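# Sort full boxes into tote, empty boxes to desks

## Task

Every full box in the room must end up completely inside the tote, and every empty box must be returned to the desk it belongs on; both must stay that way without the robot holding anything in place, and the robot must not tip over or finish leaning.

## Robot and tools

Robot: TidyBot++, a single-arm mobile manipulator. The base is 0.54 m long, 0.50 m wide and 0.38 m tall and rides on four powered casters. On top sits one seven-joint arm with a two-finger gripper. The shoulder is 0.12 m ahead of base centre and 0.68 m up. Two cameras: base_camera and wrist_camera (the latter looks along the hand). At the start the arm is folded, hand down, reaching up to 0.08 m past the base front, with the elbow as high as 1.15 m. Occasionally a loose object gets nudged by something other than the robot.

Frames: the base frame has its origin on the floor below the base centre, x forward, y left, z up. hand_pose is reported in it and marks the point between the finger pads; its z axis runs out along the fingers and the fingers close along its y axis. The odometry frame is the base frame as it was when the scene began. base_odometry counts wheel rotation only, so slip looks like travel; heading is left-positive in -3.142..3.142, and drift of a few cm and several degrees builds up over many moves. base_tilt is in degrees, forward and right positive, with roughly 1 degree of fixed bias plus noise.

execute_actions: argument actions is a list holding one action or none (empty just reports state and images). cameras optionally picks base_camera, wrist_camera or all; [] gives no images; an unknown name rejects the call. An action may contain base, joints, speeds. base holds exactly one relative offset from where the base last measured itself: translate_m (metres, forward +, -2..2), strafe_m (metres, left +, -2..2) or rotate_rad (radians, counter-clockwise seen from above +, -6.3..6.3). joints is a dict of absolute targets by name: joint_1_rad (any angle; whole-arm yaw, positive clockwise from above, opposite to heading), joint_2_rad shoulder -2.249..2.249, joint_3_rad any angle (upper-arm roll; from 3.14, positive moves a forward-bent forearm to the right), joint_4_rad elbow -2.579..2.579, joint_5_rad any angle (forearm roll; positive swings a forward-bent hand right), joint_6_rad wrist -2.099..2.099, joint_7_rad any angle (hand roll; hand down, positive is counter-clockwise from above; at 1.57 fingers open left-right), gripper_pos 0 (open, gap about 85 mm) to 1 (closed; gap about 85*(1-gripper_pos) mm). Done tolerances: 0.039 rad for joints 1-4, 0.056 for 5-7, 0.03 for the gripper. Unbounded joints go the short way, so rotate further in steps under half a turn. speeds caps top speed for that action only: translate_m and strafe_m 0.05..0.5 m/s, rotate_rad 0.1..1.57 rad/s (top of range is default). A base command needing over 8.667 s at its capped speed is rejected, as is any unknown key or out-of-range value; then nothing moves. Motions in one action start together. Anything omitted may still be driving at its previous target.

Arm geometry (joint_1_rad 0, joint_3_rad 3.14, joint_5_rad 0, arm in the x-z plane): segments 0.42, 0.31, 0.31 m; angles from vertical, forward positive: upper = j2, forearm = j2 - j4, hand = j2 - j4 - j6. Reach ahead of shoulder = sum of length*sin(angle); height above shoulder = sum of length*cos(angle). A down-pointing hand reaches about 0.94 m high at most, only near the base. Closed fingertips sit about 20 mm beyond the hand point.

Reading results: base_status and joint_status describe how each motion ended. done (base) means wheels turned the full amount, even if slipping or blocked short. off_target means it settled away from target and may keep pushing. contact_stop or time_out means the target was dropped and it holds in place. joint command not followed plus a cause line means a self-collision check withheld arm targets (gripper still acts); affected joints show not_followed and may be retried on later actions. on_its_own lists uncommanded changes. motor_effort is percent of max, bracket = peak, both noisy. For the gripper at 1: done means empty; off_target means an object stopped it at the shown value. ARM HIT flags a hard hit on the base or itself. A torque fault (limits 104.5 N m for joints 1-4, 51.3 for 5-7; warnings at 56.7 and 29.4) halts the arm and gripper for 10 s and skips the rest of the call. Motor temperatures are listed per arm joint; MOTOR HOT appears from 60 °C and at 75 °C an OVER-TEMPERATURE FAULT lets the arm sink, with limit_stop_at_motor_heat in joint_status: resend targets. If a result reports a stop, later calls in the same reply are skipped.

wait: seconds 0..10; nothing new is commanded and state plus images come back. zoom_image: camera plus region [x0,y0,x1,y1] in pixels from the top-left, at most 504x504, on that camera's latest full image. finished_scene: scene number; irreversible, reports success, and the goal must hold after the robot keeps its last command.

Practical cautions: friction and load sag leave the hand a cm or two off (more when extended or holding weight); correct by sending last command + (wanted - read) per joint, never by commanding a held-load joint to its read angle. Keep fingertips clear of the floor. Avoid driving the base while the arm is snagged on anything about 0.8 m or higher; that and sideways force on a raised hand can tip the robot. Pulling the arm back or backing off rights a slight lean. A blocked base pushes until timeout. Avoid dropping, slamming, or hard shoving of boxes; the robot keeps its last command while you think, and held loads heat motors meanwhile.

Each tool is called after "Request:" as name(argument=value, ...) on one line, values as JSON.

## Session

Request:
execute_actions(actions=[])

Scene clock: 0.00 s.
Motor temperatures (°C, as the motors report them): [30 34 32 31 40 38 44]
base_odometry: x=+0.000 y=+0.000 heading=+0.000 (m, m, rad; odometry frame)
base_tilt: forward=-0.5 right=-0.5 (deg)
base_status: not commanded
joint_positions: joint_1_rad=+0.032 joint_2_rad=-0.320 joint_3_rad=+3.174 joint_4_rad=-2.550 joint_5_rad=-0.005 joint_6_rad=-0.860 joint_7_rad=+1.521 gripper_pos=+0.000
joint_status: not commanded
motor_effort: joint_1_rad=+0 joint_2_rad=-2 joint_3_rad=+0 joint_4_rad=+12 joint_5_rad=-1 joint_6_rad=+0 joint_7_rad=+0 (%)
hand_pose: x=+0.2515 y=-0.0048 z=+0.5779 quat_wxyz=(-0.007, +0.998, -0.058, +0.026) (m; base frame)
pictures: base_camera, wrist_camera
Images, in order (width x height): base_camera 644x364, wrist_camera 644x476.

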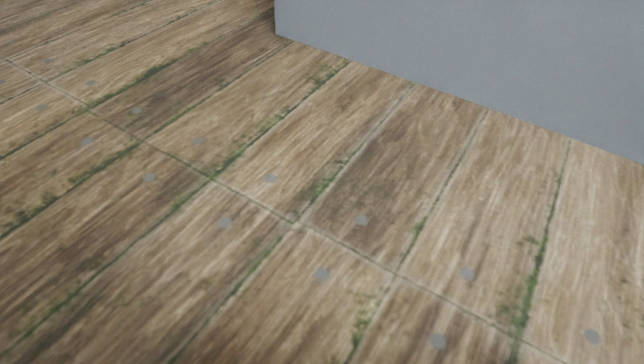

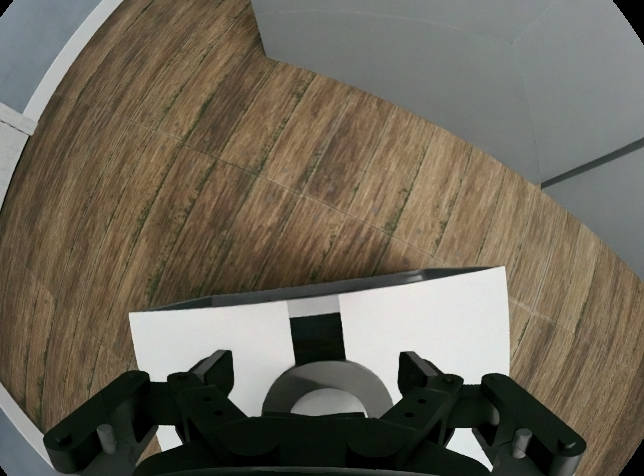

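Request:
execute_actions(actions=[{"base":{"rotate_rad":-0.65},"joints":{"joint_1_rad":1.6,"joint_2_rad":-0.6,"joint_3_rad":3.12,"joint_4_rad":-0.9,"joint_6_rad":-1.65,"joint_7_rad":1.59}}])

Scene clock: 4.03 s.
Motor temperatures (°C, as the motors report them): [30 34 32 31 40 38 44]
base_odometry: x=+0.000 y=+0.000 heading=-0.650 (m, m, rad; odometry frame)
base_tilt: forward=-0.6 right=-0.4 (deg)
base_status: done
joint_positions: joint_1_rad=+1.588 joint_2_rad=-0.596 joint_3_rad=+3.140 joint_4_rad=-0.921 joint_5_rad=-0.005 joint_6_rad=-1.614 joint_7_rad=+1.560 gripper_pos=+0.000
joint_status: all done
motor_effort: joint_1_rad=+1(1) joint_2_rad=+9(11) joint_3_rad=+1(2) joint_4_rad=+10(19) joint_5_rad=+0(2) joint_6_rad=+7(8) joint_7_rad=-1(0) (%)
hand_pose: x=+0.1197 y=-0.1547 z=+1.2161 quat_wxyz=(+0.400, +0.576, -0.590, +0.400) (m; base frame)
pictures: base_camera, wrist_camera
Images, in order (width x height): base_camera 644x364, wrist_camera 644x476.

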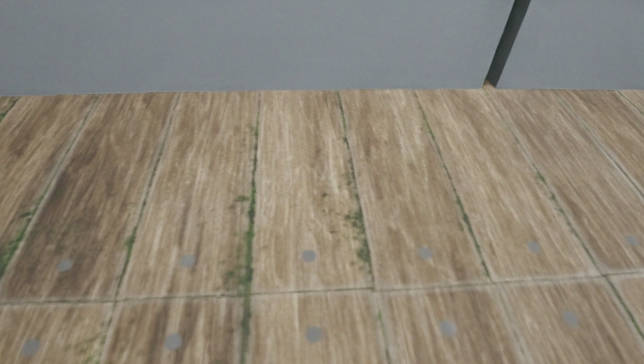

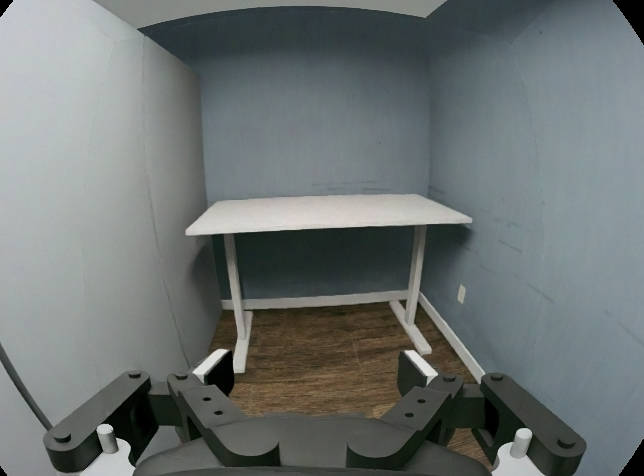

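Request:
execute_actions(actions=[{"base":{"rotate_rad":0.11},"joints":{"joint_1_rad":1.2}}], cameras=["base_camera"])

Request:
execute_actions(actions=[{"base":{"strafe_m":1.0},"joints":{"joint_1_rad":0.0}}])

Scene clock: 8.00 s.
Motor temperatures (°C, as the motors report them): [30 34 32 31 40 38 44]
base_odometry: x=+0.000 y=+0.000 heading=-0.540 (m, m, rad; odometry frame)
base_tilt: forward=-0.5 right=-0.6 (deg)
base_status: done
joint_positions: joint_1_rad=+1.211 joint_2_rad=-0.599 joint_3_rad=+3.140 joint_4_rad=-0.921 joint_5_rad=-0.005 joint_6_rad=-1.614 joint_7_rad=+1.560 gripper_pos=+0.000
joint_status: all done
motor_effort: joint_1_rad=+1(0) joint_2_rad=+10(11) joint_3_rad=+1(1) joint_4_rad=+10(11) joint_5_rad=-1(1) joint_6_rad=+7(8) joint_7_rad=+0(0) (%)
hand_pose: x=+0.1763 y=-0.1420 z=+1.2165 quat_wxyz=(+0.319, +0.676, -0.471, +0.469) (m; base frame)
pictures: base_camera
Images, in order (width x height): base_camera 644x364.

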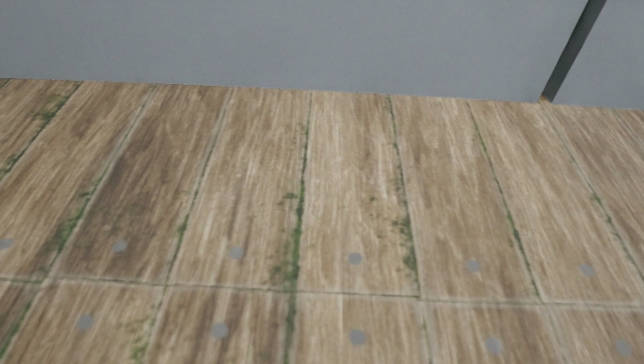

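Scene clock: 11.37 s.
Motor temperatures (°C, as the motors report them): [30 34 32 31 40 38 44]
base_odometry: x=+0.515 y=+0.857 heading=-0.541 (m, m, rad; odometry frame)
base_tilt: forward=-0.6 right=-0.5 (deg)
base_status: done
joint_positions: joint_1_rad=+0.013 joint_2_rad=-0.597 joint_3_rad=+3.133 joint_4_rad=-0.921 joint_5_rad=-0.005 joint_6_rad=-1.614 joint_7_rad=+1.560 gripper_pos=+0.000
joint_status: all done
motor_effort: joint_1_rad=+0(0) joint_2_rad=+9(10) joint_3_rad=+2(3) joint_4_rad=+10(11) joint_5_rad=+0(1) joint_6_rad=+8(7) joint_7_rad=+0(0) (%)
hand_pose: x=+0.2729 y=+0.0047 z=+1.2162 quat_wxyz=(-0.002, +0.824, -0.004, +0.566) (m; base frame)
pictures: base_camera, wrist_camera
Images, in order (width x height): base_camera 644x364, wrist_camera 644x476.

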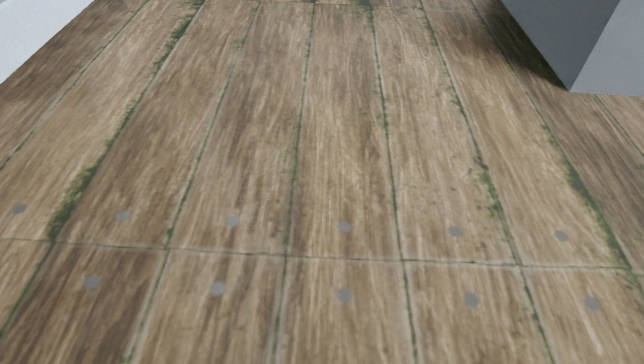

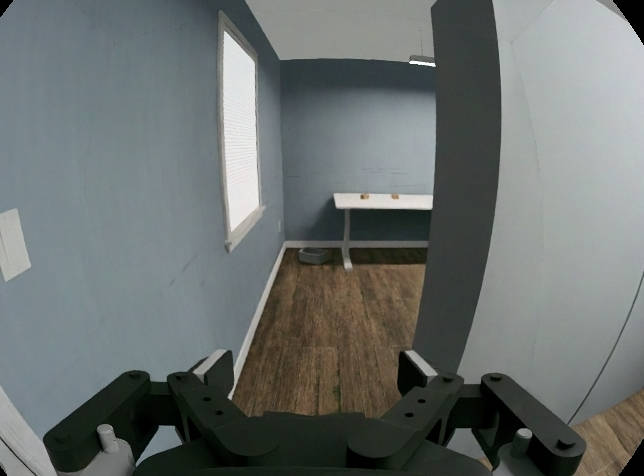

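Request:
execute_actions(actions=[{"base":{"translate_m":2.0},"joints":{"joint_1_rad":0.9}}])

Scene clock: 17.47 s.
Motor temperatures (°C, as the motors report them): [30 33 32 31 40 38 44]
base_odometry: x=+2.230 y=-0.173 heading=-0.541 (m, m, rad; odometry frame)
base_tilt: forward=-0.5 right=-0.4 (deg)
base_status: done
joint_positions: joint_1_rad=+0.890 joint_2_rad=-0.600 joint_3_rad=+3.132 joint_4_rad=-0.920 joint_5_rad=-0.005 joint_6_rad=-1.615 joint_7_rad=+1.560 gripper_pos=+0.000
joint_status: all done
motor_effort: joint_1_rad=+0(0) joint_2_rad=+10(13) joint_3_rad=+0(2) joint_4_rad=+10(11) joint_5_rad=-1(0) joint_6_rad=+8(8) joint_7_rad=+0(1) (%)
hand_pose: x=+0.2201 y=-0.1137 z=+1.2167 quat_wxyz=(+0.240, +0.744, -0.353, +0.515) (m; base frame)
pictures: base_camera, wrist_camera
Images, in order (width x height): base_camera 644x364, wrist_camera 644x476.

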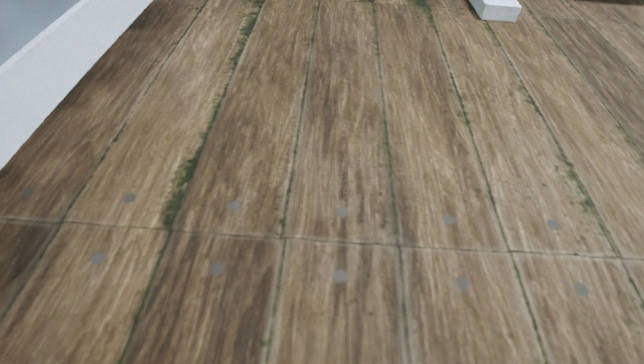

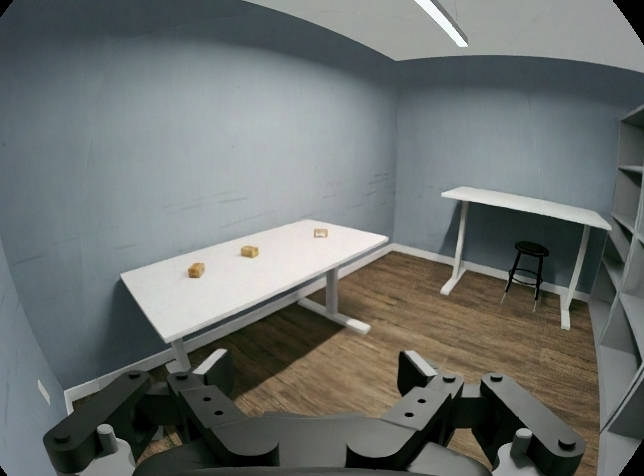

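Request:
execute_actions(actions=[{"base":{"rotate_rad":-0.065}}], cameras=[])

Request:
execute_actions(actions=[{"base":{"strafe_m":-0.68},"joints":{"joint_1_rad":-0.01,"joint_6_rad":-1.95}}])

Scene clock: 19.63 s.
Motor temperatures (°C, as the motors report them): [30 33 32 31 40 38 44]
base_odometry: x=+2.230 y=-0.173 heading=-0.606 (m, m, rad; odometry frame)
base_tilt: forward=-0.5 right=-0.5 (deg)
base_status: done
joint_positions: joint_1_rad=+0.890 joint_2_rad=-0.600 joint_3_rad=+3.132 joint_4_rad=-0.920 joint_5_rad=-0.005 joint_6_rad=-1.615 joint_7_rad=+1.560 gripper_pos=+0.000
joint_status: not commanded
motor_effort: joint_1_rad=+1(0) joint_2_rad=+10(11) joint_3_rad=+0(1) joint_4_rad=+10(10) joint_5_rad=+0(1) joint_6_rad=+8(8) joint_7_rad=+0(0) (%)
hand_pose: x=+0.2202 y=-0.1138 z=+1.2167 quat_wxyz=(+0.240, +0.744, -0.353, +0.514) (m; base frame)
pictures: none
No camera images: the call's "cameras" was empty. Leave "cameras" out to get every camera's image.

Scene clock: 22.37 s.
Motor temperatures (°C, as the motors report them): [30 33 32 31 40 38 44]
base_odometry: x=+1.843 y=-0.732 heading=-0.606 (m, m, rad; odometry frame)
base_tilt: forward=-0.6 right=-0.4 (deg)
base_status: done
joint_positions: joint_1_rad=-0.002 joint_2_rad=-0.603 joint_3_rad=+3.132 joint_4_rad=-0.919 joint_5_rad=-0.005 joint_6_rad=-1.914 joint_7_rad=+1.560 gripper_pos=+0.000
joint_status: all done
motor_effort: joint_1_rad=+1(1) joint_2_rad=+11(14) joint_3_rad=+0(2) joint_4_rad=+9(10) joint_5_rad=-1(1) joint_6_rad=+7(8) joint_7_rad=+0(0) (%)
hand_pose: x=+0.2240 y=+0.0064 z=+1.1363 quat_wxyz=(-0.004, +0.898, +0.002, +0.440) (m; base frame)
pictures: base_camera, wrist_camera
Images, in order (width x height): base_camera 644x364, wrist_camera 644x476.

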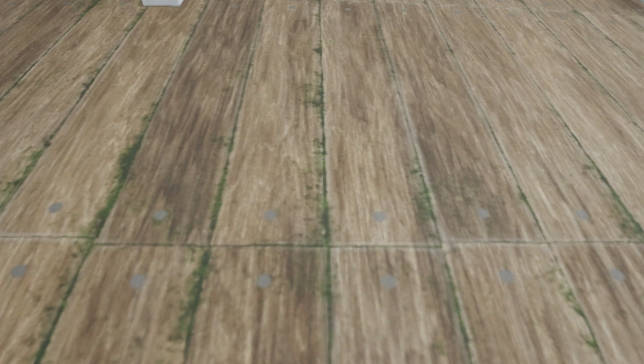

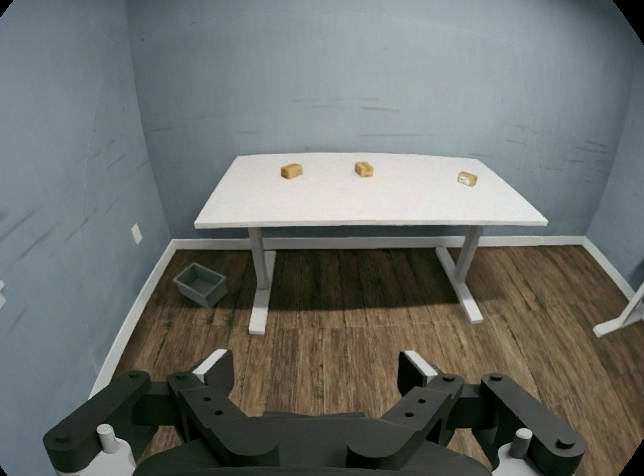

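Request:
execute_actions(actions=[{"base":{"translate_m":0.72},"joints":{"joint_2_rad":0.2,"joint_4_rad":-0.6,"joint_6_rad":-2.05}}])

Scene clock: 26.80 s.
Motor temperatures (°C, as the motors report them): [30 33 32 31 40 38 44]
base_odometry: x=+2.435 y=-1.143 heading=-0.606 (m, m, rad; odometry frame)
base_tilt: forward=-0.5 right=-0.4 (deg)
base_status: done
joint_positions: joint_1_rad=-0.002 joint_2_rad=+0.207 joint_3_rad=+3.132 joint_4_rad=-0.625 joint_5_rad=-0.005 joint_6_rad=-2.013 joint_7_rad=+1.560 gripper_pos=+0.000
joint_status: all done
motor_effort: joint_1_rad=+1(1) joint_2_rad=-21(26) joint_3_rad=+0(1) joint_4_rad=+13(14) joint_5_rad=+0(1) joint_6_rad=+2(7) joint_7_rad=+0(0) (%)
hand_pose: x=+0.5286 y=+0.0068 z=+1.0073 quat_wxyz=(-0.005, +0.989, +0.001, +0.147) (m; base frame)
pictures: base_camera, wrist_camera
Images, in order (width x height): base_camera 644x364, wrist_camera 644x476.

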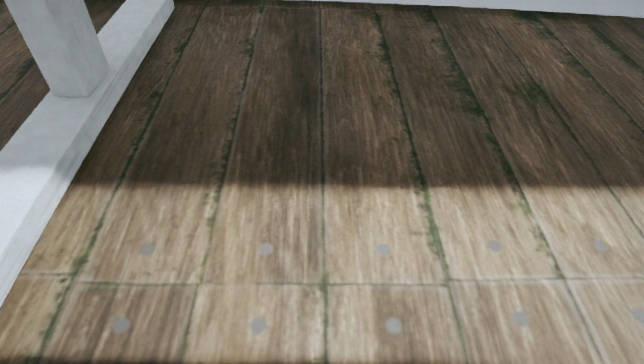

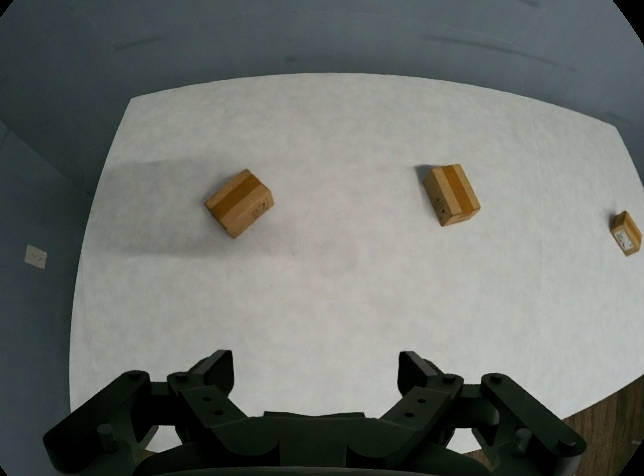

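Request:
zoom_image(camera="wrist_camera", region=[190, 155, 290, 255])

Request:
zoom_image(camera="wrist_camera", region=[400, 145, 500, 245])

Region (190, 155, 290, 255) of wrist_camera's 644x476 image, scaled by 5.040.

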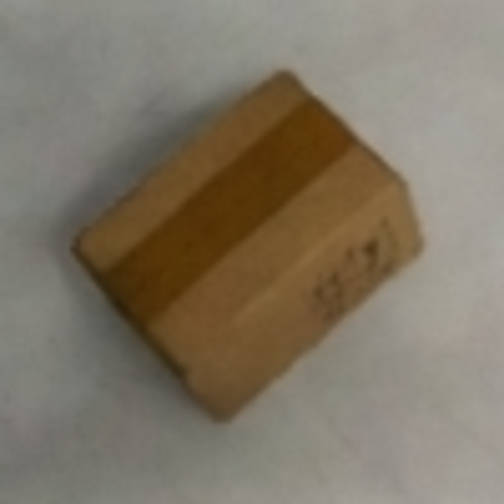

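Region (400, 145, 500, 245) of wrist_camera's 644x476 image, scaled by 5.040.

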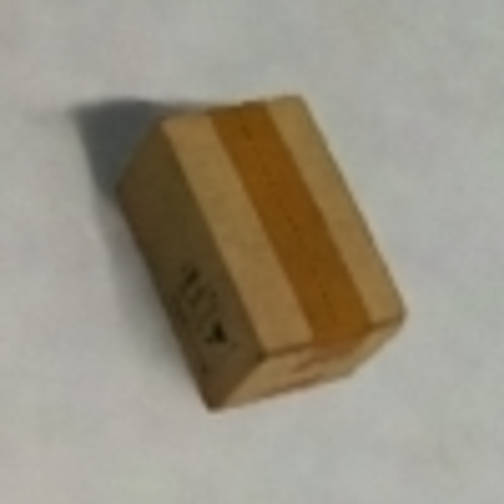

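Request:
execute_actions(actions=[{"base":{"translate_m":0.10},"joints":{"joint_1_rad":-0.224,"joint_2_rad":0.48,"joint_4_rad":-0.885,"joint_6_rad":-1.62,"joint_7_rad":0.508}}])

Scene clock: 36.40 s.
Motor temperatures (°C, as the motors report them): [30 33 32 31 40 38 44]
base_odometry: x=+2.517 y=-1.200 heading=-0.607 (m, m, rad; odometry frame)
base_tilt: forward=-0.5 right=-0.5 (deg)
base_status: done
joint_positions: joint_1_rad=-0.220 joint_2_rad=+0.482 joint_3_rad=+3.132 joint_4_rad=-0.870 joint_5_rad=-0.005 joint_6_rad=-1.652 joint_7_rad=+0.527 gripper_pos=+0.000
joint_status: all done
motor_effort: joint_1_rad=+0(1) joint_2_rad=-33(37) joint_3_rad=+0(1) joint_4_rad=+16(18) joint_5_rad=-1(0) joint_6_rad=+1(3) joint_7_rad=+0(0) (%)
hand_pose: x=+0.6487 y=+0.1255 z=+0.8142 quat_wxyz=(-0.044, +0.916, -0.395, +0.052) (m; base frame)
pictures: base_camera, wrist_camera
Images, in order (width x height): base_camera 644x364, wrist_camera 644x476.

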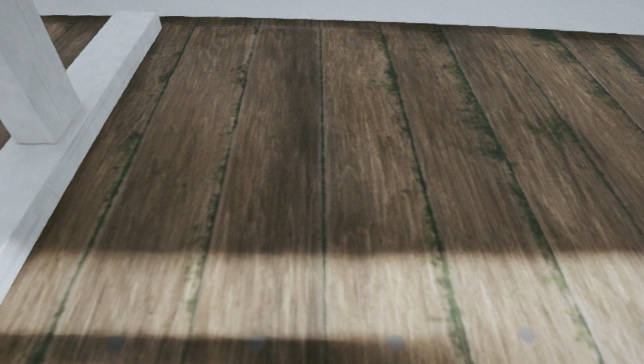

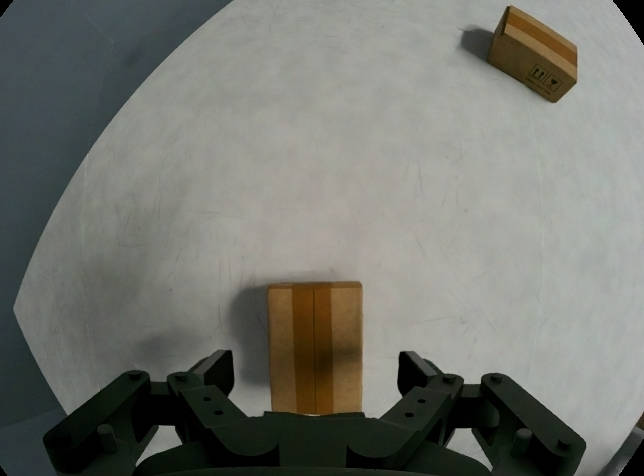

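Request:
execute_actions(actions=[{"joints":{"joint_2_rad":0.575}}], cameras=["wrist_camera"])

Scene clock: 38.70 s.
Motor temperatures (°C, as the motors report them): [30 34 32 31 40 38 44]
base_odometry: x=+2.517 y=-1.200 heading=-0.607 (m, m, rad; odometry frame)
base_tilt: forward=-0.5 right=-0.4 (deg)
base_status: not commanded
joint_positions: joint_1_rad=-0.220 joint_2_rad=+0.579 joint_3_rad=+3.132 joint_4_rad=-0.870 joint_5_rad=-0.005 joint_6_rad=-1.652 joint_7_rad=+0.527 gripper_pos=+0.000
joint_status: all done
motor_effort: joint_1_rad=+1(1) joint_2_rad=-36(40) joint_3_rad=+0(1) joint_4_rad=+16(17) joint_5_rad=+0(0) joint_6_rad=+0(1) joint_7_rad=+0(0) (%)
hand_pose: x=+0.6586 y=+0.1278 z=+0.7611 quat_wxyz=(-0.016, +0.918, -0.397, +0.013) (m; base frame)
pictures: wrist_camera
Images, in order (width x height): wrist_camera 644x476.

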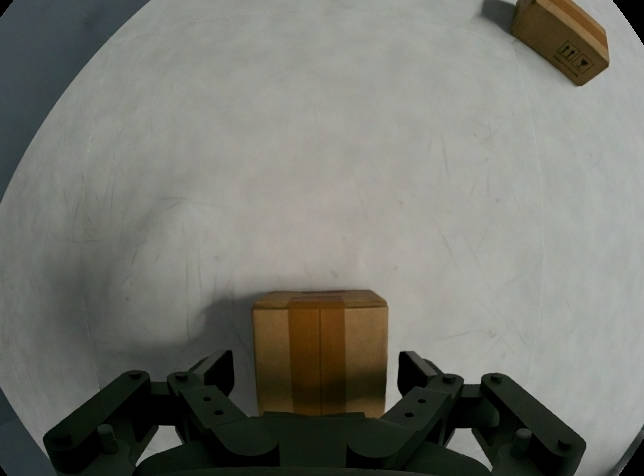

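Request:
execute_actions(actions=[{"joints":{"gripper_pos":1.0}}], cameras=[])

Request:
execute_actions(actions=[{"joints":{"joint_2_rad":0.53,"joint_4_rad":-0.78}}], cameras=["wrist_camera"])

Scene clock: 40.93 s.
Motor temperatures (°C, as the motors report them): [30 34 32 31 40 38 44]
base_odometry: x=+2.517 y=-1.200 heading=-0.607 (m, m, rad; odometry frame)
base_tilt: forward=-0.4 right=-0.4 (deg)
base_status: not commanded
joint_positions: joint_1_rad=-0.220 joint_2_rad=+0.576 joint_3_rad=+3.132 joint_4_rad=-0.871 joint_5_rad=-0.005 joint_6_rad=-1.652 joint_7_rad=+0.527 gripper_pos=+0.358
joint_status: gripper_pos off_target (ended at +0.358, target +1.000)
motor_effort: joint_1_rad=+1(1) joint_2_rad=-38(39) joint_3_rad=-1(1) joint_4_rad=+17(18) joint_5_rad=+0(1) joint_6_rad=+0(2) joint_7_rad=+0(0) (%)
hand_pose: x=+0.6583 y=+0.1277 z=+0.7624 quat_wxyz=(-0.017, +0.918, -0.397, +0.014) (m; base frame)
pictures: none
No camera images: the call's "cameras" was empty. Leave "cameras" out to get every camera's image.

Scene clock: 42.00 s.
Motor temperatures (°C, as the motors report them): [30 34 32 31 40 38 44]
base_odometry: x=+2.517 y=-1.200 heading=-0.607 (m, m, rad; odometry frame)
base_tilt: forward=-0.5 right=-0.4 (deg)
base_status: not commanded
joint_positions: joint_1_rad=-0.220 joint_2_rad=+0.554 joint_3_rad=+3.132 joint_4_rad=-0.813 joint_5_rad=-0.005 joint_6_rad=-1.652 joint_7_rad=+0.527 gripper_pos=+0.358
joint_status: all done
motor_effort: joint_1_rad=+1(0) joint_2_rad=-38(42) joint_3_rad=+0(1) joint_4_rad=+19(19) joint_5_rad=-1(1) joint_6_rad=+2(2) joint_7_rad=+1(0) (%)
hand_pose: x=+0.6710 y=+0.1305 z=+0.7943 quat_wxyz=(-0.040, +0.916, -0.396, +0.046) (m; base frame)
pictures: wrist_camera
Images, in order (width x height): wrist_camera 644x476.

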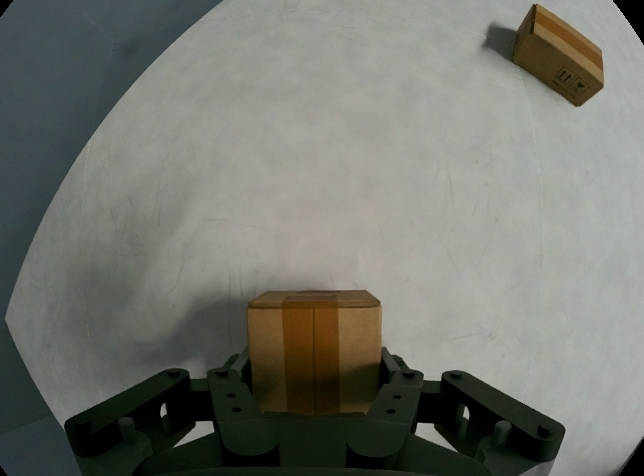

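Request:
execute_actions(actions=[{"base":{"translate_m":-0.06},"joints":{"joint_2_rad":0.4}}], cameras=[])

Request:
execute_actions(actions=[{"base":{"strafe_m":0.68},"joints":{"joint_1_rad":0.0}}])

Scene clock: 47.93 s.
Motor temperatures (°C, as the motors report them): [30 34 32 31 40 38 44]
base_odometry: x=+2.468 y=-1.166 heading=-0.607 (m, m, rad; odometry frame)
base_tilt: forward=-0.5 right=-0.5 (deg)
base_status: done
joint_positions: joint_1_rad=-0.220 joint_2_rad=+0.419 joint_3_rad=+3.132 joint_4_rad=-0.805 joint_5_rad=-0.005 joint_6_rad=-1.651 joint_7_rad=+0.527 gripper_pos=+0.358
joint_status: all done
motor_effort: joint_1_rad=+0(1) joint_2_rad=-35(43) joint_3_rad=-1(2) joint_4_rad=+19(21) joint_5_rad=-1(1) joint_6_rad=+3(4) joint_7_rad=+0(0) (%)
hand_pose: x=+0.6530 y=+0.1266 z=+0.8730 quat_wxyz=(-0.083, +0.910, -0.393, +0.105) (m; base frame)
pictures: none
No camera images: the call's "cameras" was empty. Leave "cameras" out to get every camera's image.

Scene clock: 50.67 s.
Motor temperatures (°C, as the motors report them): [30 34 32 31 40 38 44]
base_odometry: x=+2.856 y=-0.607 heading=-0.607 (m, m, rad; odometry frame)
base_tilt: forward=-0.5 right=-0.4 (deg)
base_status: done
joint_positions: joint_1_rad=-0.002 joint_2_rad=+0.419 joint_3_rad=+3.131 joint_4_rad=-0.805 joint_5_rad=-0.005 joint_6_rad=-1.651 joint_7_rad=+0.527 gripper_pos=+0.358
joint_status: all done
motor_effort: joint_1_rad=+2(4) joint_2_rad=-34(35) joint_3_rad=+0(3) joint_4_rad=+19(19) joint_5_rad=+0(2) joint_6_rad=+3(3) joint_7_rad=+0(0) (%)
hand_pose: x=+0.6678 y=+0.0084 z=+0.8730 quat_wxyz=(-0.071, +0.862, -0.489, +0.113) (m; base frame)
pictures: base_camera, wrist_camera
Images, in order (width x height): base_camera 644x364, wrist_camera 644x476.

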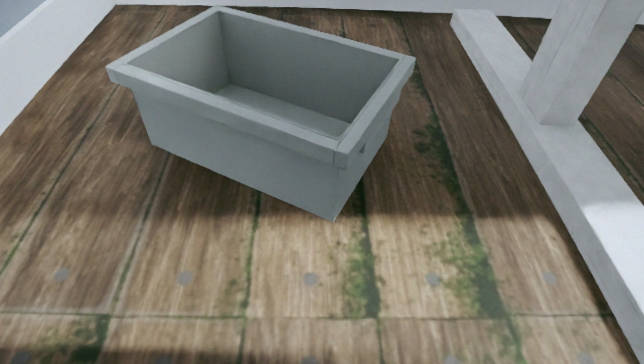

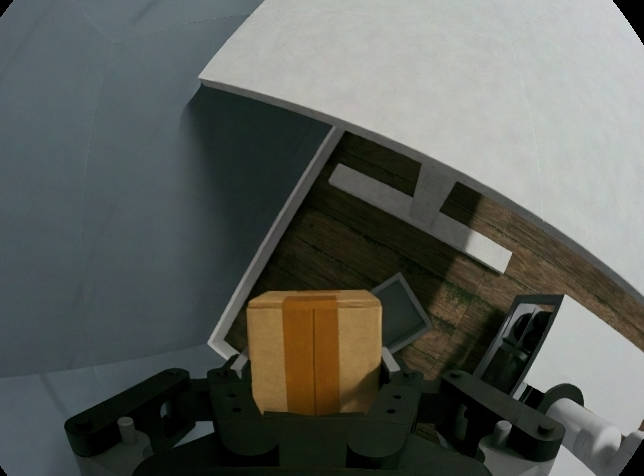

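Request:
execute_actions(actions=[{"joints":{"joint_1_rad":-0.222,"joint_2_rad":1.315,"joint_4_rad":-1.285,"joint_6_rad":-0.48,"joint_7_rad":2.44}}])

Scene clock: 56.90 s.
Motor temperatures (°C, as the motors report them): [30 34 32 31 40 38 44]
base_odometry: x=+2.856 y=-0.607 heading=-0.607 (m, m, rad; odometry frame)
base_tilt: forward=-0.5 right=-0.5 (deg)
base_status: not commanded
joint_positions: joint_1_rad=-0.213 joint_2_rad=+1.333 joint_3_rad=+3.131 joint_4_rad=-1.277 joint_5_rad=-0.005 joint_6_rad=-0.515 joint_7_rad=+2.415 gripper_pos=+0.358
joint_status: all done
motor_effort: joint_1_rad=+1(2) joint_2_rad=-46(51) joint_3_rad=-1(1) joint_4_rad=+9(19) joint_5_rad=-1(1) joint_6_rad=+0(4) joint_7_rad=+0(1) (%)
hand_pose: x=+0.6773 y=+0.1298 z=+0.1986 quat_wxyz=(-0.004, +0.864, +0.504, +0.010) (m; base frame)
pictures: base_camera, wrist_camera
Images, in order (width x height): base_camera 644x364, wrist_camera 644x476.

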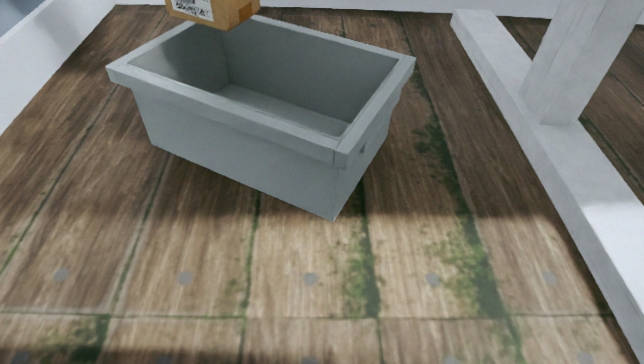

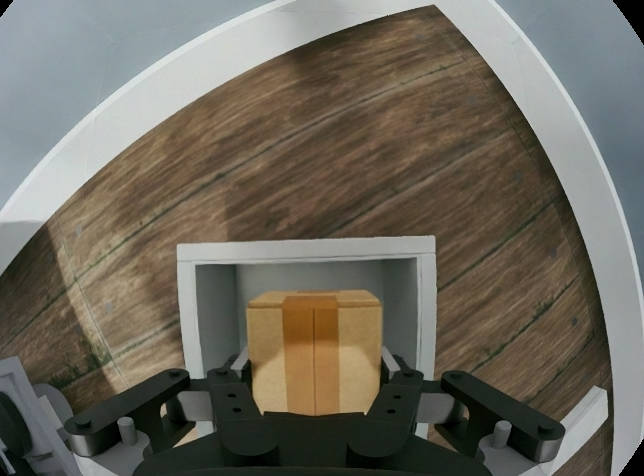

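Request:
execute_actions(actions=[{"joints":{"joint_2_rad":1.598,"joint_4_rad":-1.003,"joint_7_rad":2.48}}])

Scene clock: 60.07 s.
Motor temperatures (°C, as the motors report them): [30 34 32 31 40 38 44]
base_odometry: x=+2.856 y=-0.607 heading=-0.607 (m, m, rad; odometry frame)
base_tilt: forward=-0.5 right=-0.4 (deg)
base_status: not commanded
joint_positions: joint_1_rad=-0.213 joint_2_rad=+1.620 joint_3_rad=+3.131 joint_4_rad=-1.031 joint_5_rad=-0.005 joint_6_rad=-0.513 joint_7_rad=+2.450 gripper_pos=+0.358
joint_status: all done
motor_effort: joint_1_rad=+1(1) joint_2_rad=-46(50) joint_3_rad=-2(1) joint_4_rad=+8(9) joint_5_rad=+0(0) joint_6_rad=+0(0) joint_7_rad=+0(0) (%)
hand_pose: x=+0.6662 y=+0.1271 z=+0.0728 quat_wxyz=(-0.010, +0.856, +0.517, -0.008) (m; base frame)
pictures: base_camera, wrist_camera
Images, in order (width x height): base_camera 644x364, wrist_camera 644x476.

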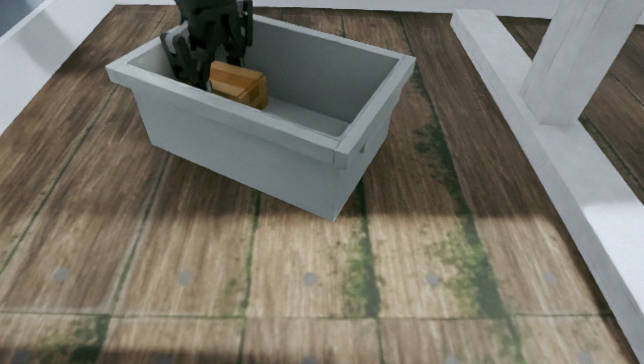

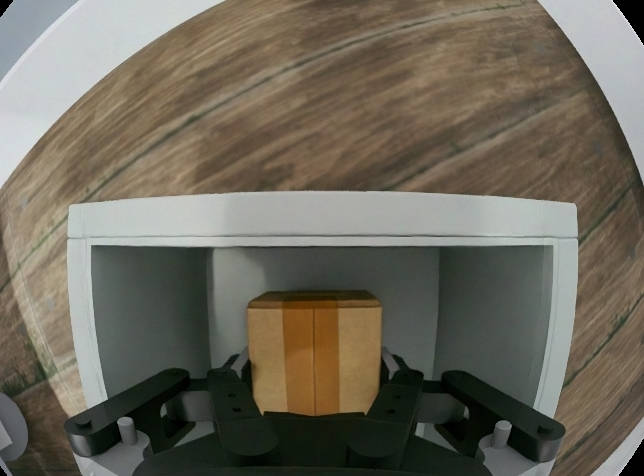

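Request:
execute_actions(actions=[{"joints":{"joint_2_rad":1.648,"joint_4_rad":-0.952}}], cameras=[])

Scene clock: 61.47 s.
Motor temperatures (°C, as the motors report them): [30 34 32 31 40 38 44]
base_odometry: x=+2.856 y=-0.607 heading=-0.607 (m, m, rad; odometry frame)
base_tilt: forward=-0.4 right=-0.4 (deg)
base_status: not commanded
joint_positions: joint_1_rad=-0.213 joint_2_rad=+1.663 joint_3_rad=+3.131 joint_4_rad=-0.976 joint_5_rad=-0.005 joint_6_rad=-0.512 joint_7_rad=+2.450 gripper_pos=+0.358
joint_status: all done
motor_effort: joint_1_rad=+0(1) joint_2_rad=-47(48) joint_3_rad=-1(1) joint_4_rad=+8(10) joint_5_rad=-1(0) joint_6_rad=-1(1) joint_7_rad=+0(0) (%)
hand_pose: x=+0.6723 y=+0.1283 z=+0.0568 quat_wxyz=(-0.008, +0.856, +0.517, -0.002) (m; base frame)
pictures: none
No camera images: the call's "cameras" was empty. Leave "cameras" out to get every camera's image.

Request:
execute_actions(actions=[{"joints":{"joint_2_rad":1.675,"joint_4_rad":-0.935}}], cameras=[])

Scene clock: 62.63 s.
Motor temperatures (°C, as the motors report them): [30 34 32 31 40 38 44]
base_odometry: x=+2.856 y=-0.607 heading=-0.607 (m, m, rad; odometry frame)
base_tilt: forward=-0.5 right=-0.5 (deg)
base_status: not commanded
joint_positions: joint_1_rad=-0.213 joint_2_rad=+1.686 joint_3_rad=+3.131 joint_4_rad=-0.959 joint_5_rad=-0.005 joint_6_rad=-0.512 joint_7_rad=+2.450 gripper_pos=+0.358
joint_status: all done
motor_effort: joint_1_rad=+0(0) joint_2_rad=-45(47) joint_3_rad=-1(1) joint_4_rad=+8(9) joint_5_rad=+0(0) joint_6_rad=+0(0) joint_7_rad=+0(0) (%)
hand_pose: x=+0.6673 y=+0.1272 z=+0.0460 quat_wxyz=(-0.009, +0.856, +0.517, -0.005) (m; base frame)
pictures: none
No camera images: the call's "cameras" was empty. Leave "cameras" out to get every camera's image.

Request:
execute_actions(actions=[{"joints":{"joint_2_rad":1.695,"joint_4_rad":-0.92}}], cameras=["wrist_camera"])

Scene clock: 64.80 s.
Motor temperatures (°C, as the motors report them): [30 34 32 31 40 38 44]
base_odometry: x=+2.856 y=-0.607 heading=-0.607 (m, m, rad; odometry frame)
base_tilt: forward=-0.5 right=-0.4 (deg)
base_status: not commanded
joint_positions: joint_1_rad=-0.213 joint_2_rad=+1.688 joint_3_rad=+3.131 joint_4_rad=-0.951 joint_5_rad=-0.005 joint_6_rad=-0.512 joint_7_rad=+2.452 gripper_pos=+0.358
joint_status: all done
motor_effort: joint_1_rad=+0(2) joint_2_rad=-42(45) joint_3_rad=-2(1) joint_4_rad=+10(10) joint_5_rad=-1(1) joint_6_rad=+2(3) joint_7_rad=+0(0) (%)
hand_pose: x=+0.6703 y=+0.1278 z=+0.0457 quat_wxyz=(-0.008, +0.855, +0.518, -0.003) (m; base frame)
pictures: wrist_camera
Images, in order (width x height): wrist_camera 644x476.

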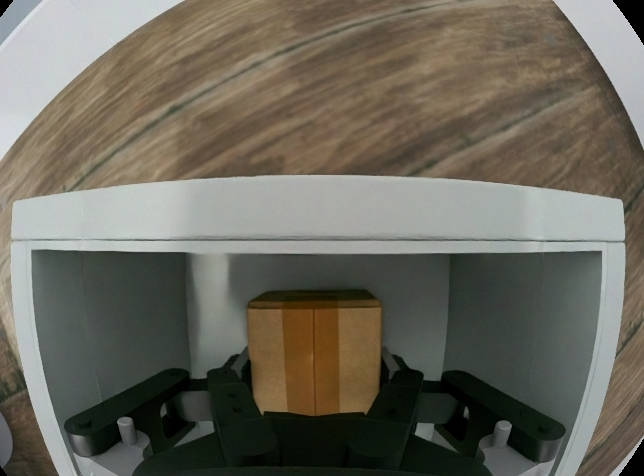

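Request:
execute_actions(actions=[{"joints":{"gripper_pos":0.15,"joint_2_rad":1.685,"joint_4_rad":-0.94}}], cameras=[])

Request:
execute_actions(actions=[{"joints":{"joint_2_rad":1.41,"joint_4_rad":-1.25}}], cameras=["wrist_camera"])

Request:
execute_actions(actions=[{"joints":{"joint_2_rad":0.61,"joint_4_rad":-0.57,"joint_6_rad":-1.765,"joint_7_rad":1.80,"gripper_pos":0.0}}], cameras=["base_camera"])

Scene clock: 69.80 s.
Motor temperatures (°C, as the motors report them): [30 34 32 31 40 38 44]
base_odometry: x=+2.856 y=-0.607 heading=-0.607 (m, m, rad; odometry frame)
base_tilt: forward=-0.5 right=-0.5 (deg)
base_status: not commanded
joint_positions: joint_1_rad=-0.213 joint_2_rad=+1.688 joint_3_rad=+3.131 joint_4_rad=-0.951 joint_5_rad=-0.005 joint_6_rad=-0.512 joint_7_rad=+2.452 gripper_pos=+0.150
joint_status: all done
motor_effort: joint_1_rad=+0(1) joint_2_rad=-43(45) joint_3_rad=-1(2) joint_4_rad=+7(10) joint_5_rad=-1(1) joint_6_rad=+0(3) joint_7_rad=+0(1) (%)
hand_pose: x=+0.6704 y=+0.1278 z=+0.0459 quat_wxyz=(-0.008, +0.855, +0.518, -0.003) (m; base frame)
pictures: none
No camera images: the call's "cameras" was empty. Leave "cameras" out to get every camera's image.

Scene clock: 71.43 s.
Motor temperatures (°C, as the motors report them): [30 34 32 31 40 38 44]
base_odometry: x=+2.856 y=-0.607 heading=-0.607 (m, m, rad; odometry frame)
base_tilt: forward=-0.5 right=-0.5 (deg)
base_status: not commanded
joint_positions: joint_1_rad=-0.213 joint_2_rad=+1.409 joint_3_rad=+3.131 joint_4_rad=-1.225 joint_5_rad=-0.005 joint_6_rad=-0.512 joint_7_rad=+2.452 gripper_pos=+0.150
joint_status: all done
motor_effort: joint_1_rad=+0(1) joint_2_rad=-43(45) joint_3_rad=-1(1) joint_4_rad=+7(8) joint_5_rad=+0(1) joint_6_rad=+0(0) joint_7_rad=+0(0) (%)
hand_pose: x=+0.6711 y=+0.1284 z=+0.1638 quat_wxyz=(-0.007, +0.855, +0.519, +0.000) (m; base frame)
pictures: wrist_camera
Images, in order (width x height): wrist_camera 644x476.

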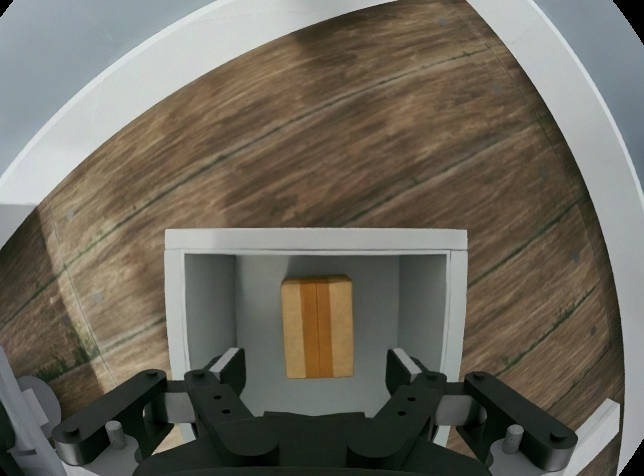

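Scene clock: 73.77 s.
Motor temperatures (°C, as the motors report them): [30 34 32 31 40 38 44]
base_odometry: x=+2.856 y=-0.607 heading=-0.607 (m, m, rad; odometry frame)
base_tilt: forward=-0.5 right=-0.5 (deg)
base_status: not commanded
joint_positions: joint_1_rad=-0.213 joint_2_rad=+0.608 joint_3_rad=+3.131 joint_4_rad=-0.589 joint_5_rad=-0.005 joint_6_rad=-1.733 joint_7_rad=+1.828 gripper_pos=+0.000
joint_status: all done
motor_effort: joint_1_rad=+0(2) joint_2_rad=-37(50) joint_3_rad=-1(2) joint_4_rad=+16(16) joint_5_rad=-1(1) joint_6_rad=+2(2) joint_7_rad=+1(0) (%)
hand_pose: x=+0.7021 y=+0.1336 z=+0.8377 quat_wxyz=(-0.004, +0.966, +0.237, +0.106) (m; base frame)
pictures: base_camera
Images, in order (width x height): base_camera 644x364.

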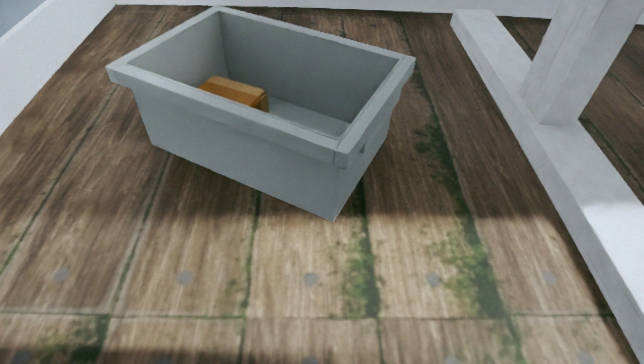

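Request:
execute_actions(actions=[])

Scene clock: 78.43 s.
Motor temperatures (°C, as the motors report them): [30 34 32 31 40 38 44]
base_odometry: x=+2.856 y=-0.607 heading=-0.607 (m, m, rad; odometry frame)
base_tilt: forward=-0.5 right=-0.4 (deg)
base_status: not commanded
joint_positions: joint_1_rad=-0.213 joint_2_rad=+0.608 joint_3_rad=+3.131 joint_4_rad=-0.589 joint_5_rad=-0.005 joint_6_rad=-1.733 joint_7_rad=+1.828 gripper_pos=+0.000
joint_status: all done
motor_effort: joint_1_rad=+1(2) joint_2_rad=-35(50) joint_3_rad=+0(2) joint_4_rad=+16(16) joint_5_rad=-1(1) joint_6_rad=+2(2) joint_7_rad=+0(0) (%)
hand_pose: x=+0.7021 y=+0.1336 z=+0.8377 quat_wxyz=(-0.004, +0.966, +0.237, +0.106) (m; base frame)
pictures: base_camera, wrist_camera
Images, in order (width x height): base_camera 644x364, wrist_camera 644x476.

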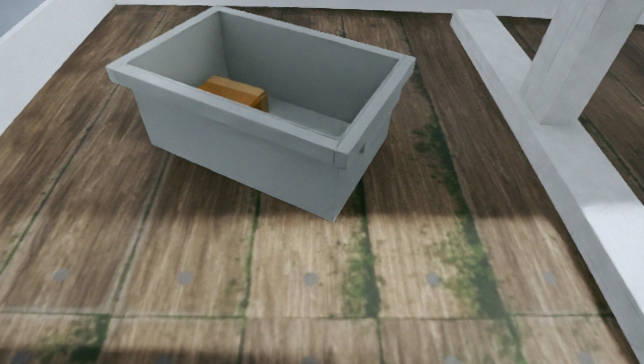

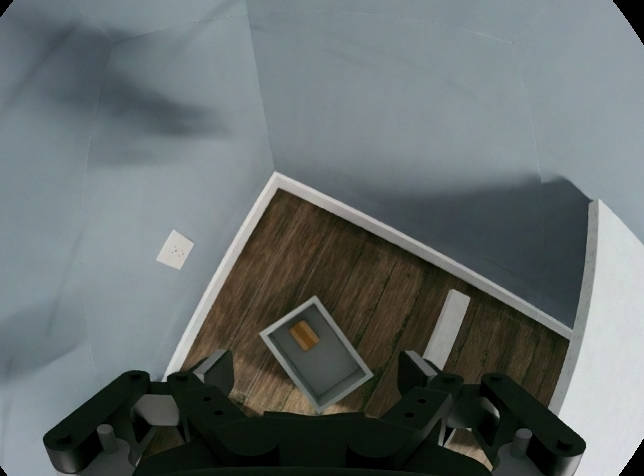

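Request:
execute_actions(actions=[{"base":{"strafe_m":-0.89},"joints":{"joint_1_rad":0.011}}])

Scene clock: 82.07 s.
Motor temperatures (°C, as the motors report them): [30 34 32 31 40 38 44]
base_odometry: x=+2.348 y=-1.338 heading=-0.606 (m, m, rad; odometry frame)
base_tilt: forward=-0.5 right=-0.4 (deg)
base_status: done
joint_positions: joint_1_rad=+0.013 joint_2_rad=+0.609 joint_3_rad=+3.128 joint_4_rad=-0.589 joint_5_rad=-0.005 joint_6_rad=-1.734 joint_7_rad=+1.828 gripper_pos=+0.000
joint_status: all done
motor_effort: joint_1_rad=+0(5) joint_2_rad=-37(40) joint_3_rad=-1(2) joint_4_rad=+16(17) joint_5_rad=+0(1) joint_6_rad=+2(2) joint_7_rad=-1(0) (%)
hand_pose: x=+0.7172 y=+0.0004 z=+0.8373 quat_wxyz=(+0.007, +0.986, +0.127, +0.105) (m; base frame)
pictures: base_camera, wrist_camera
Images, in order (width x height): base_camera 644x364, wrist_camera 644x476.

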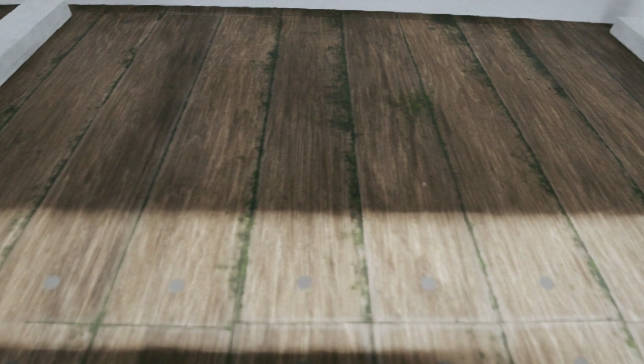

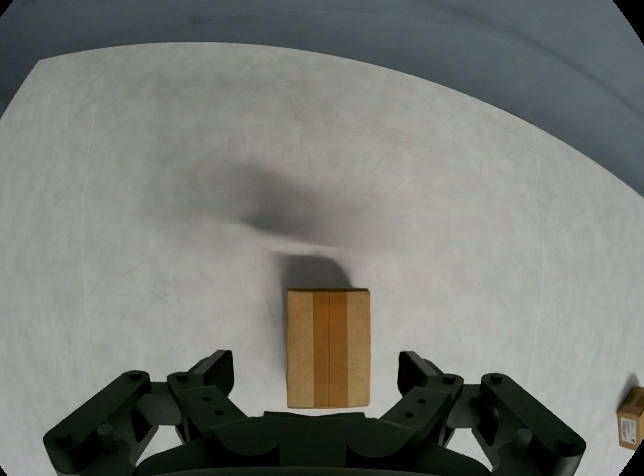

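Request:
execute_actions(actions=[{"base":{"strafe_m":-0.008},"joints":{"joint_2_rad":0.665}}], cameras=["wrist_camera"])

Scene clock: 84.83 s.
Motor temperatures (°C, as the motors report them): [30 34 32 31 40 38 44]
base_odometry: x=+2.344 y=-1.345 heading=-0.606 (m, m, rad; odometry frame)
base_tilt: forward=-0.5 right=-0.4 (deg)
base_status: done
joint_positions: joint_1_rad=+0.014 joint_2_rad=+0.666 joint_3_rad=+3.128 joint_4_rad=-0.588 joint_5_rad=-0.005 joint_6_rad=-1.734 joint_7_rad=+1.828 gripper_pos=+0.000
joint_status: all done
motor_effort: joint_1_rad=+0(3) joint_2_rad=-38(40) joint_3_rad=-1(2) joint_4_rad=+16(17) joint_5_rad=-1(1) joint_6_rad=+1(2) joint_7_rad=+0(0) (%)
hand_pose: x=+0.7252 y=-0.0004 z=+0.8030 quat_wxyz=(+0.003, +0.989, +0.126, +0.077) (m; base frame)
pictures: wrist_camera
Images, in order (width x height): wrist_camera 644x476.

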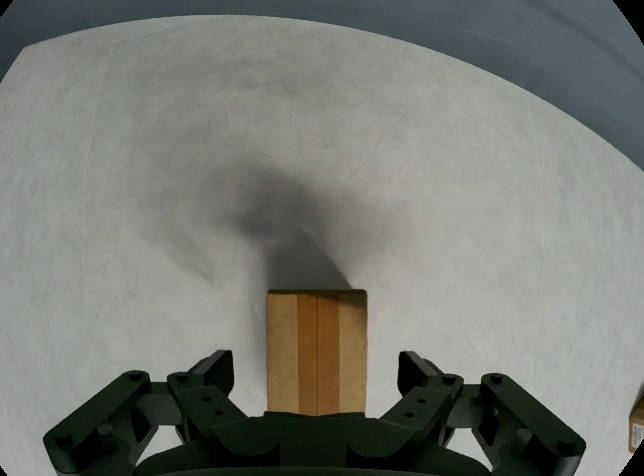

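Centered. Descend.

Request:
execute_actions(actions=[{"joints":{"joint_2_rad":0.734}}], cameras=["wrist_camera"])

Request:
execute_actions(actions=[{"joints":{"gripper_pos":1.0}}], cameras=["wrist_camera"])

Scene clock: 86.37 s.
Motor temperatures (°C, as the motors report them): [30 34 32 31 40 38 44]
base_odometry: x=+2.344 y=-1.345 heading=-0.606 (m, m, rad; odometry frame)
base_tilt: forward=-0.5 right=-0.4 (deg)
base_status: not commanded
joint_positions: joint_1_rad=+0.014 joint_2_rad=+0.737 joint_3_rad=+3.128 joint_4_rad=-0.588 joint_5_rad=-0.005 joint_6_rad=-1.734 joint_7_rad=+1.828 gripper_pos=+0.000
joint_status: all done
motor_effort: joint_1_rad=+0(0) joint_2_rad=-39(43) joint_3_rad=-1(0) joint_4_rad=+16(17) joint_5_rad=-1(1) joint_6_rad=+0(1) joint_7_rad=+0(0) (%)
hand_pose: x=+0.7324 y=-0.0005 z=+0.7600 quat_wxyz=(-0.001, +0.991, +0.126, +0.042) (m; base frame)
pictures: wrist_camera
Images, in order (width x height): wrist_camera 644x476.

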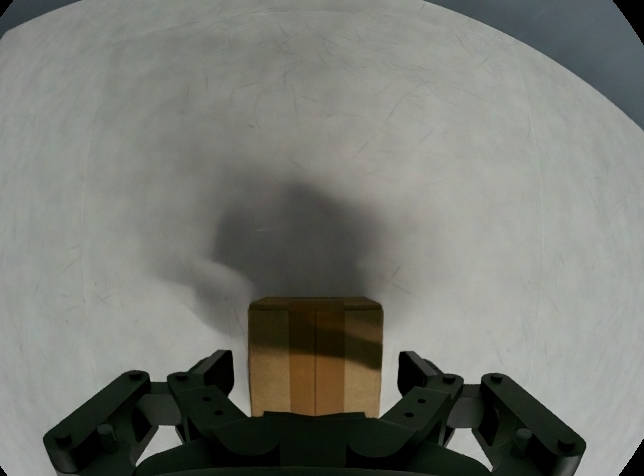

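Scene clock: 87.47 s.
Motor temperatures (°C, as the motors report them): [30 34 32 31 40 38 44]
base_odometry: x=+2.344 y=-1.345 heading=-0.606 (m, m, rad; odometry frame)
base_tilt: forward=-0.5 right=-0.4 (deg)
base_status: not commanded
joint_positions: joint_1_rad=+0.014 joint_2_rad=+0.736 joint_3_rad=+3.128 joint_4_rad=-0.587 joint_5_rad=-0.005 joint_6_rad=-1.734 joint_7_rad=+1.828 gripper_pos=+0.354
joint_status: gripper_pos off_target (ended at +0.354, target +1.000)
motor_effort: joint_1_rad=+0(1) joint_2_rad=-40(45) joint_3_rad=+0(1) joint_4_rad=+16(19) joint_5_rad=+0(0) joint_6_rad=+1(2) joint_7_rad=+0(0) (%)
hand_pose: x=+0.7323 y=-0.0005 z=+0.7608 quat_wxyz=(-0.001, +0.991, +0.127, +0.043) (m; base frame)
pictures: wrist_camera
Images, in order (width x height): wrist_camera 644x476.

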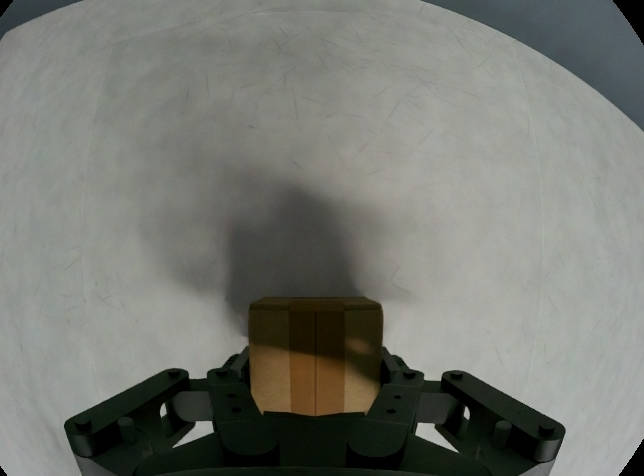

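Request:
execute_actions(actions=[{"joints":{"joint_2_rad":0.665}}], cameras=["wrist_camera"])

Request:
execute_actions(actions=[], cameras=[])

Scene clock: 89.07 s.
Motor temperatures (°C, as the motors report them): [30 34 32 31 40 38 44]
base_odometry: x=+2.344 y=-1.345 heading=-0.606 (m, m, rad; odometry frame)
base_tilt: forward=-0.5 right=-0.4 (deg)
base_status: not commanded
joint_positions: joint_1_rad=+0.014 joint_2_rad=+0.691 joint_3_rad=+3.128 joint_4_rad=-0.587 joint_5_rad=-0.005 joint_6_rad=-1.734 joint_7_rad=+1.828 gripper_pos=+0.354
joint_status: all done
motor_effort: joint_1_rad=+1(0) joint_2_rad=-43(47) joint_3_rad=-1(1) joint_4_rad=+18(19) joint_5_rad=+0(1) joint_6_rad=+1(1) joint_7_rad=+0(0) (%)
hand_pose: x=+0.7281 y=-0.0004 z=+0.7883 quat_wxyz=(+0.002, +0.990, +0.127, +0.065) (m; base frame)
pictures: wrist_camera
Images, in order (width x height): wrist_camera 644x476.

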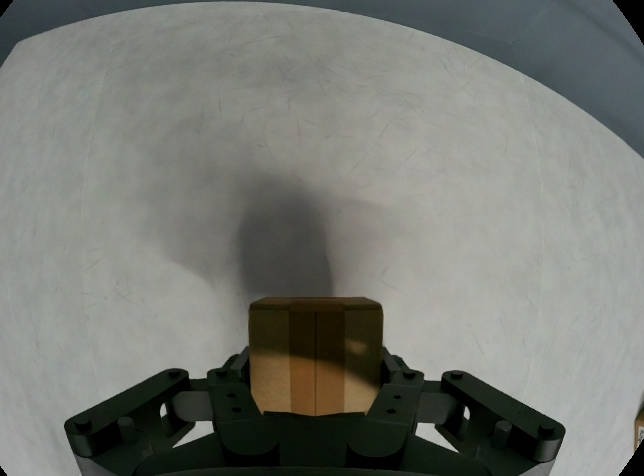

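Scene clock: 89.07 s.
Motor temperatures (°C, as the motors report them): [30 34 32 31 40 38 44]
base_odometry: x=+2.344 y=-1.345 heading=-0.606 (m, m, rad; odometry frame)
base_tilt: forward=-0.5 right=-0.4 (deg)
base_status: not commanded
joint_positions: joint_1_rad=+0.014 joint_2_rad=+0.691 joint_3_rad=+3.128 joint_4_rad=-0.587 joint_5_rad=-0.005 joint_6_rad=-1.734 joint_7_rad=+1.828 gripper_pos=+0.354
joint_status: all done
motor_effort: joint_1_rad=+1(0) joint_2_rad=-43(47) joint_3_rad=-1(1) joint_4_rad=+18(19) joint_5_rad=+0(1) joint_6_rad=+1(1) joint_7_rad=+0(0) (%)
hand_pose: x=+0.7281 y=-0.0004 z=+0.7883 quat_wxyz=(+0.002, +0.990, +0.127, +0.065) (m; base frame)
pictures: none
No camera images: the call's "cameras" was empty. Leave "cameras" out to get every camera's image.


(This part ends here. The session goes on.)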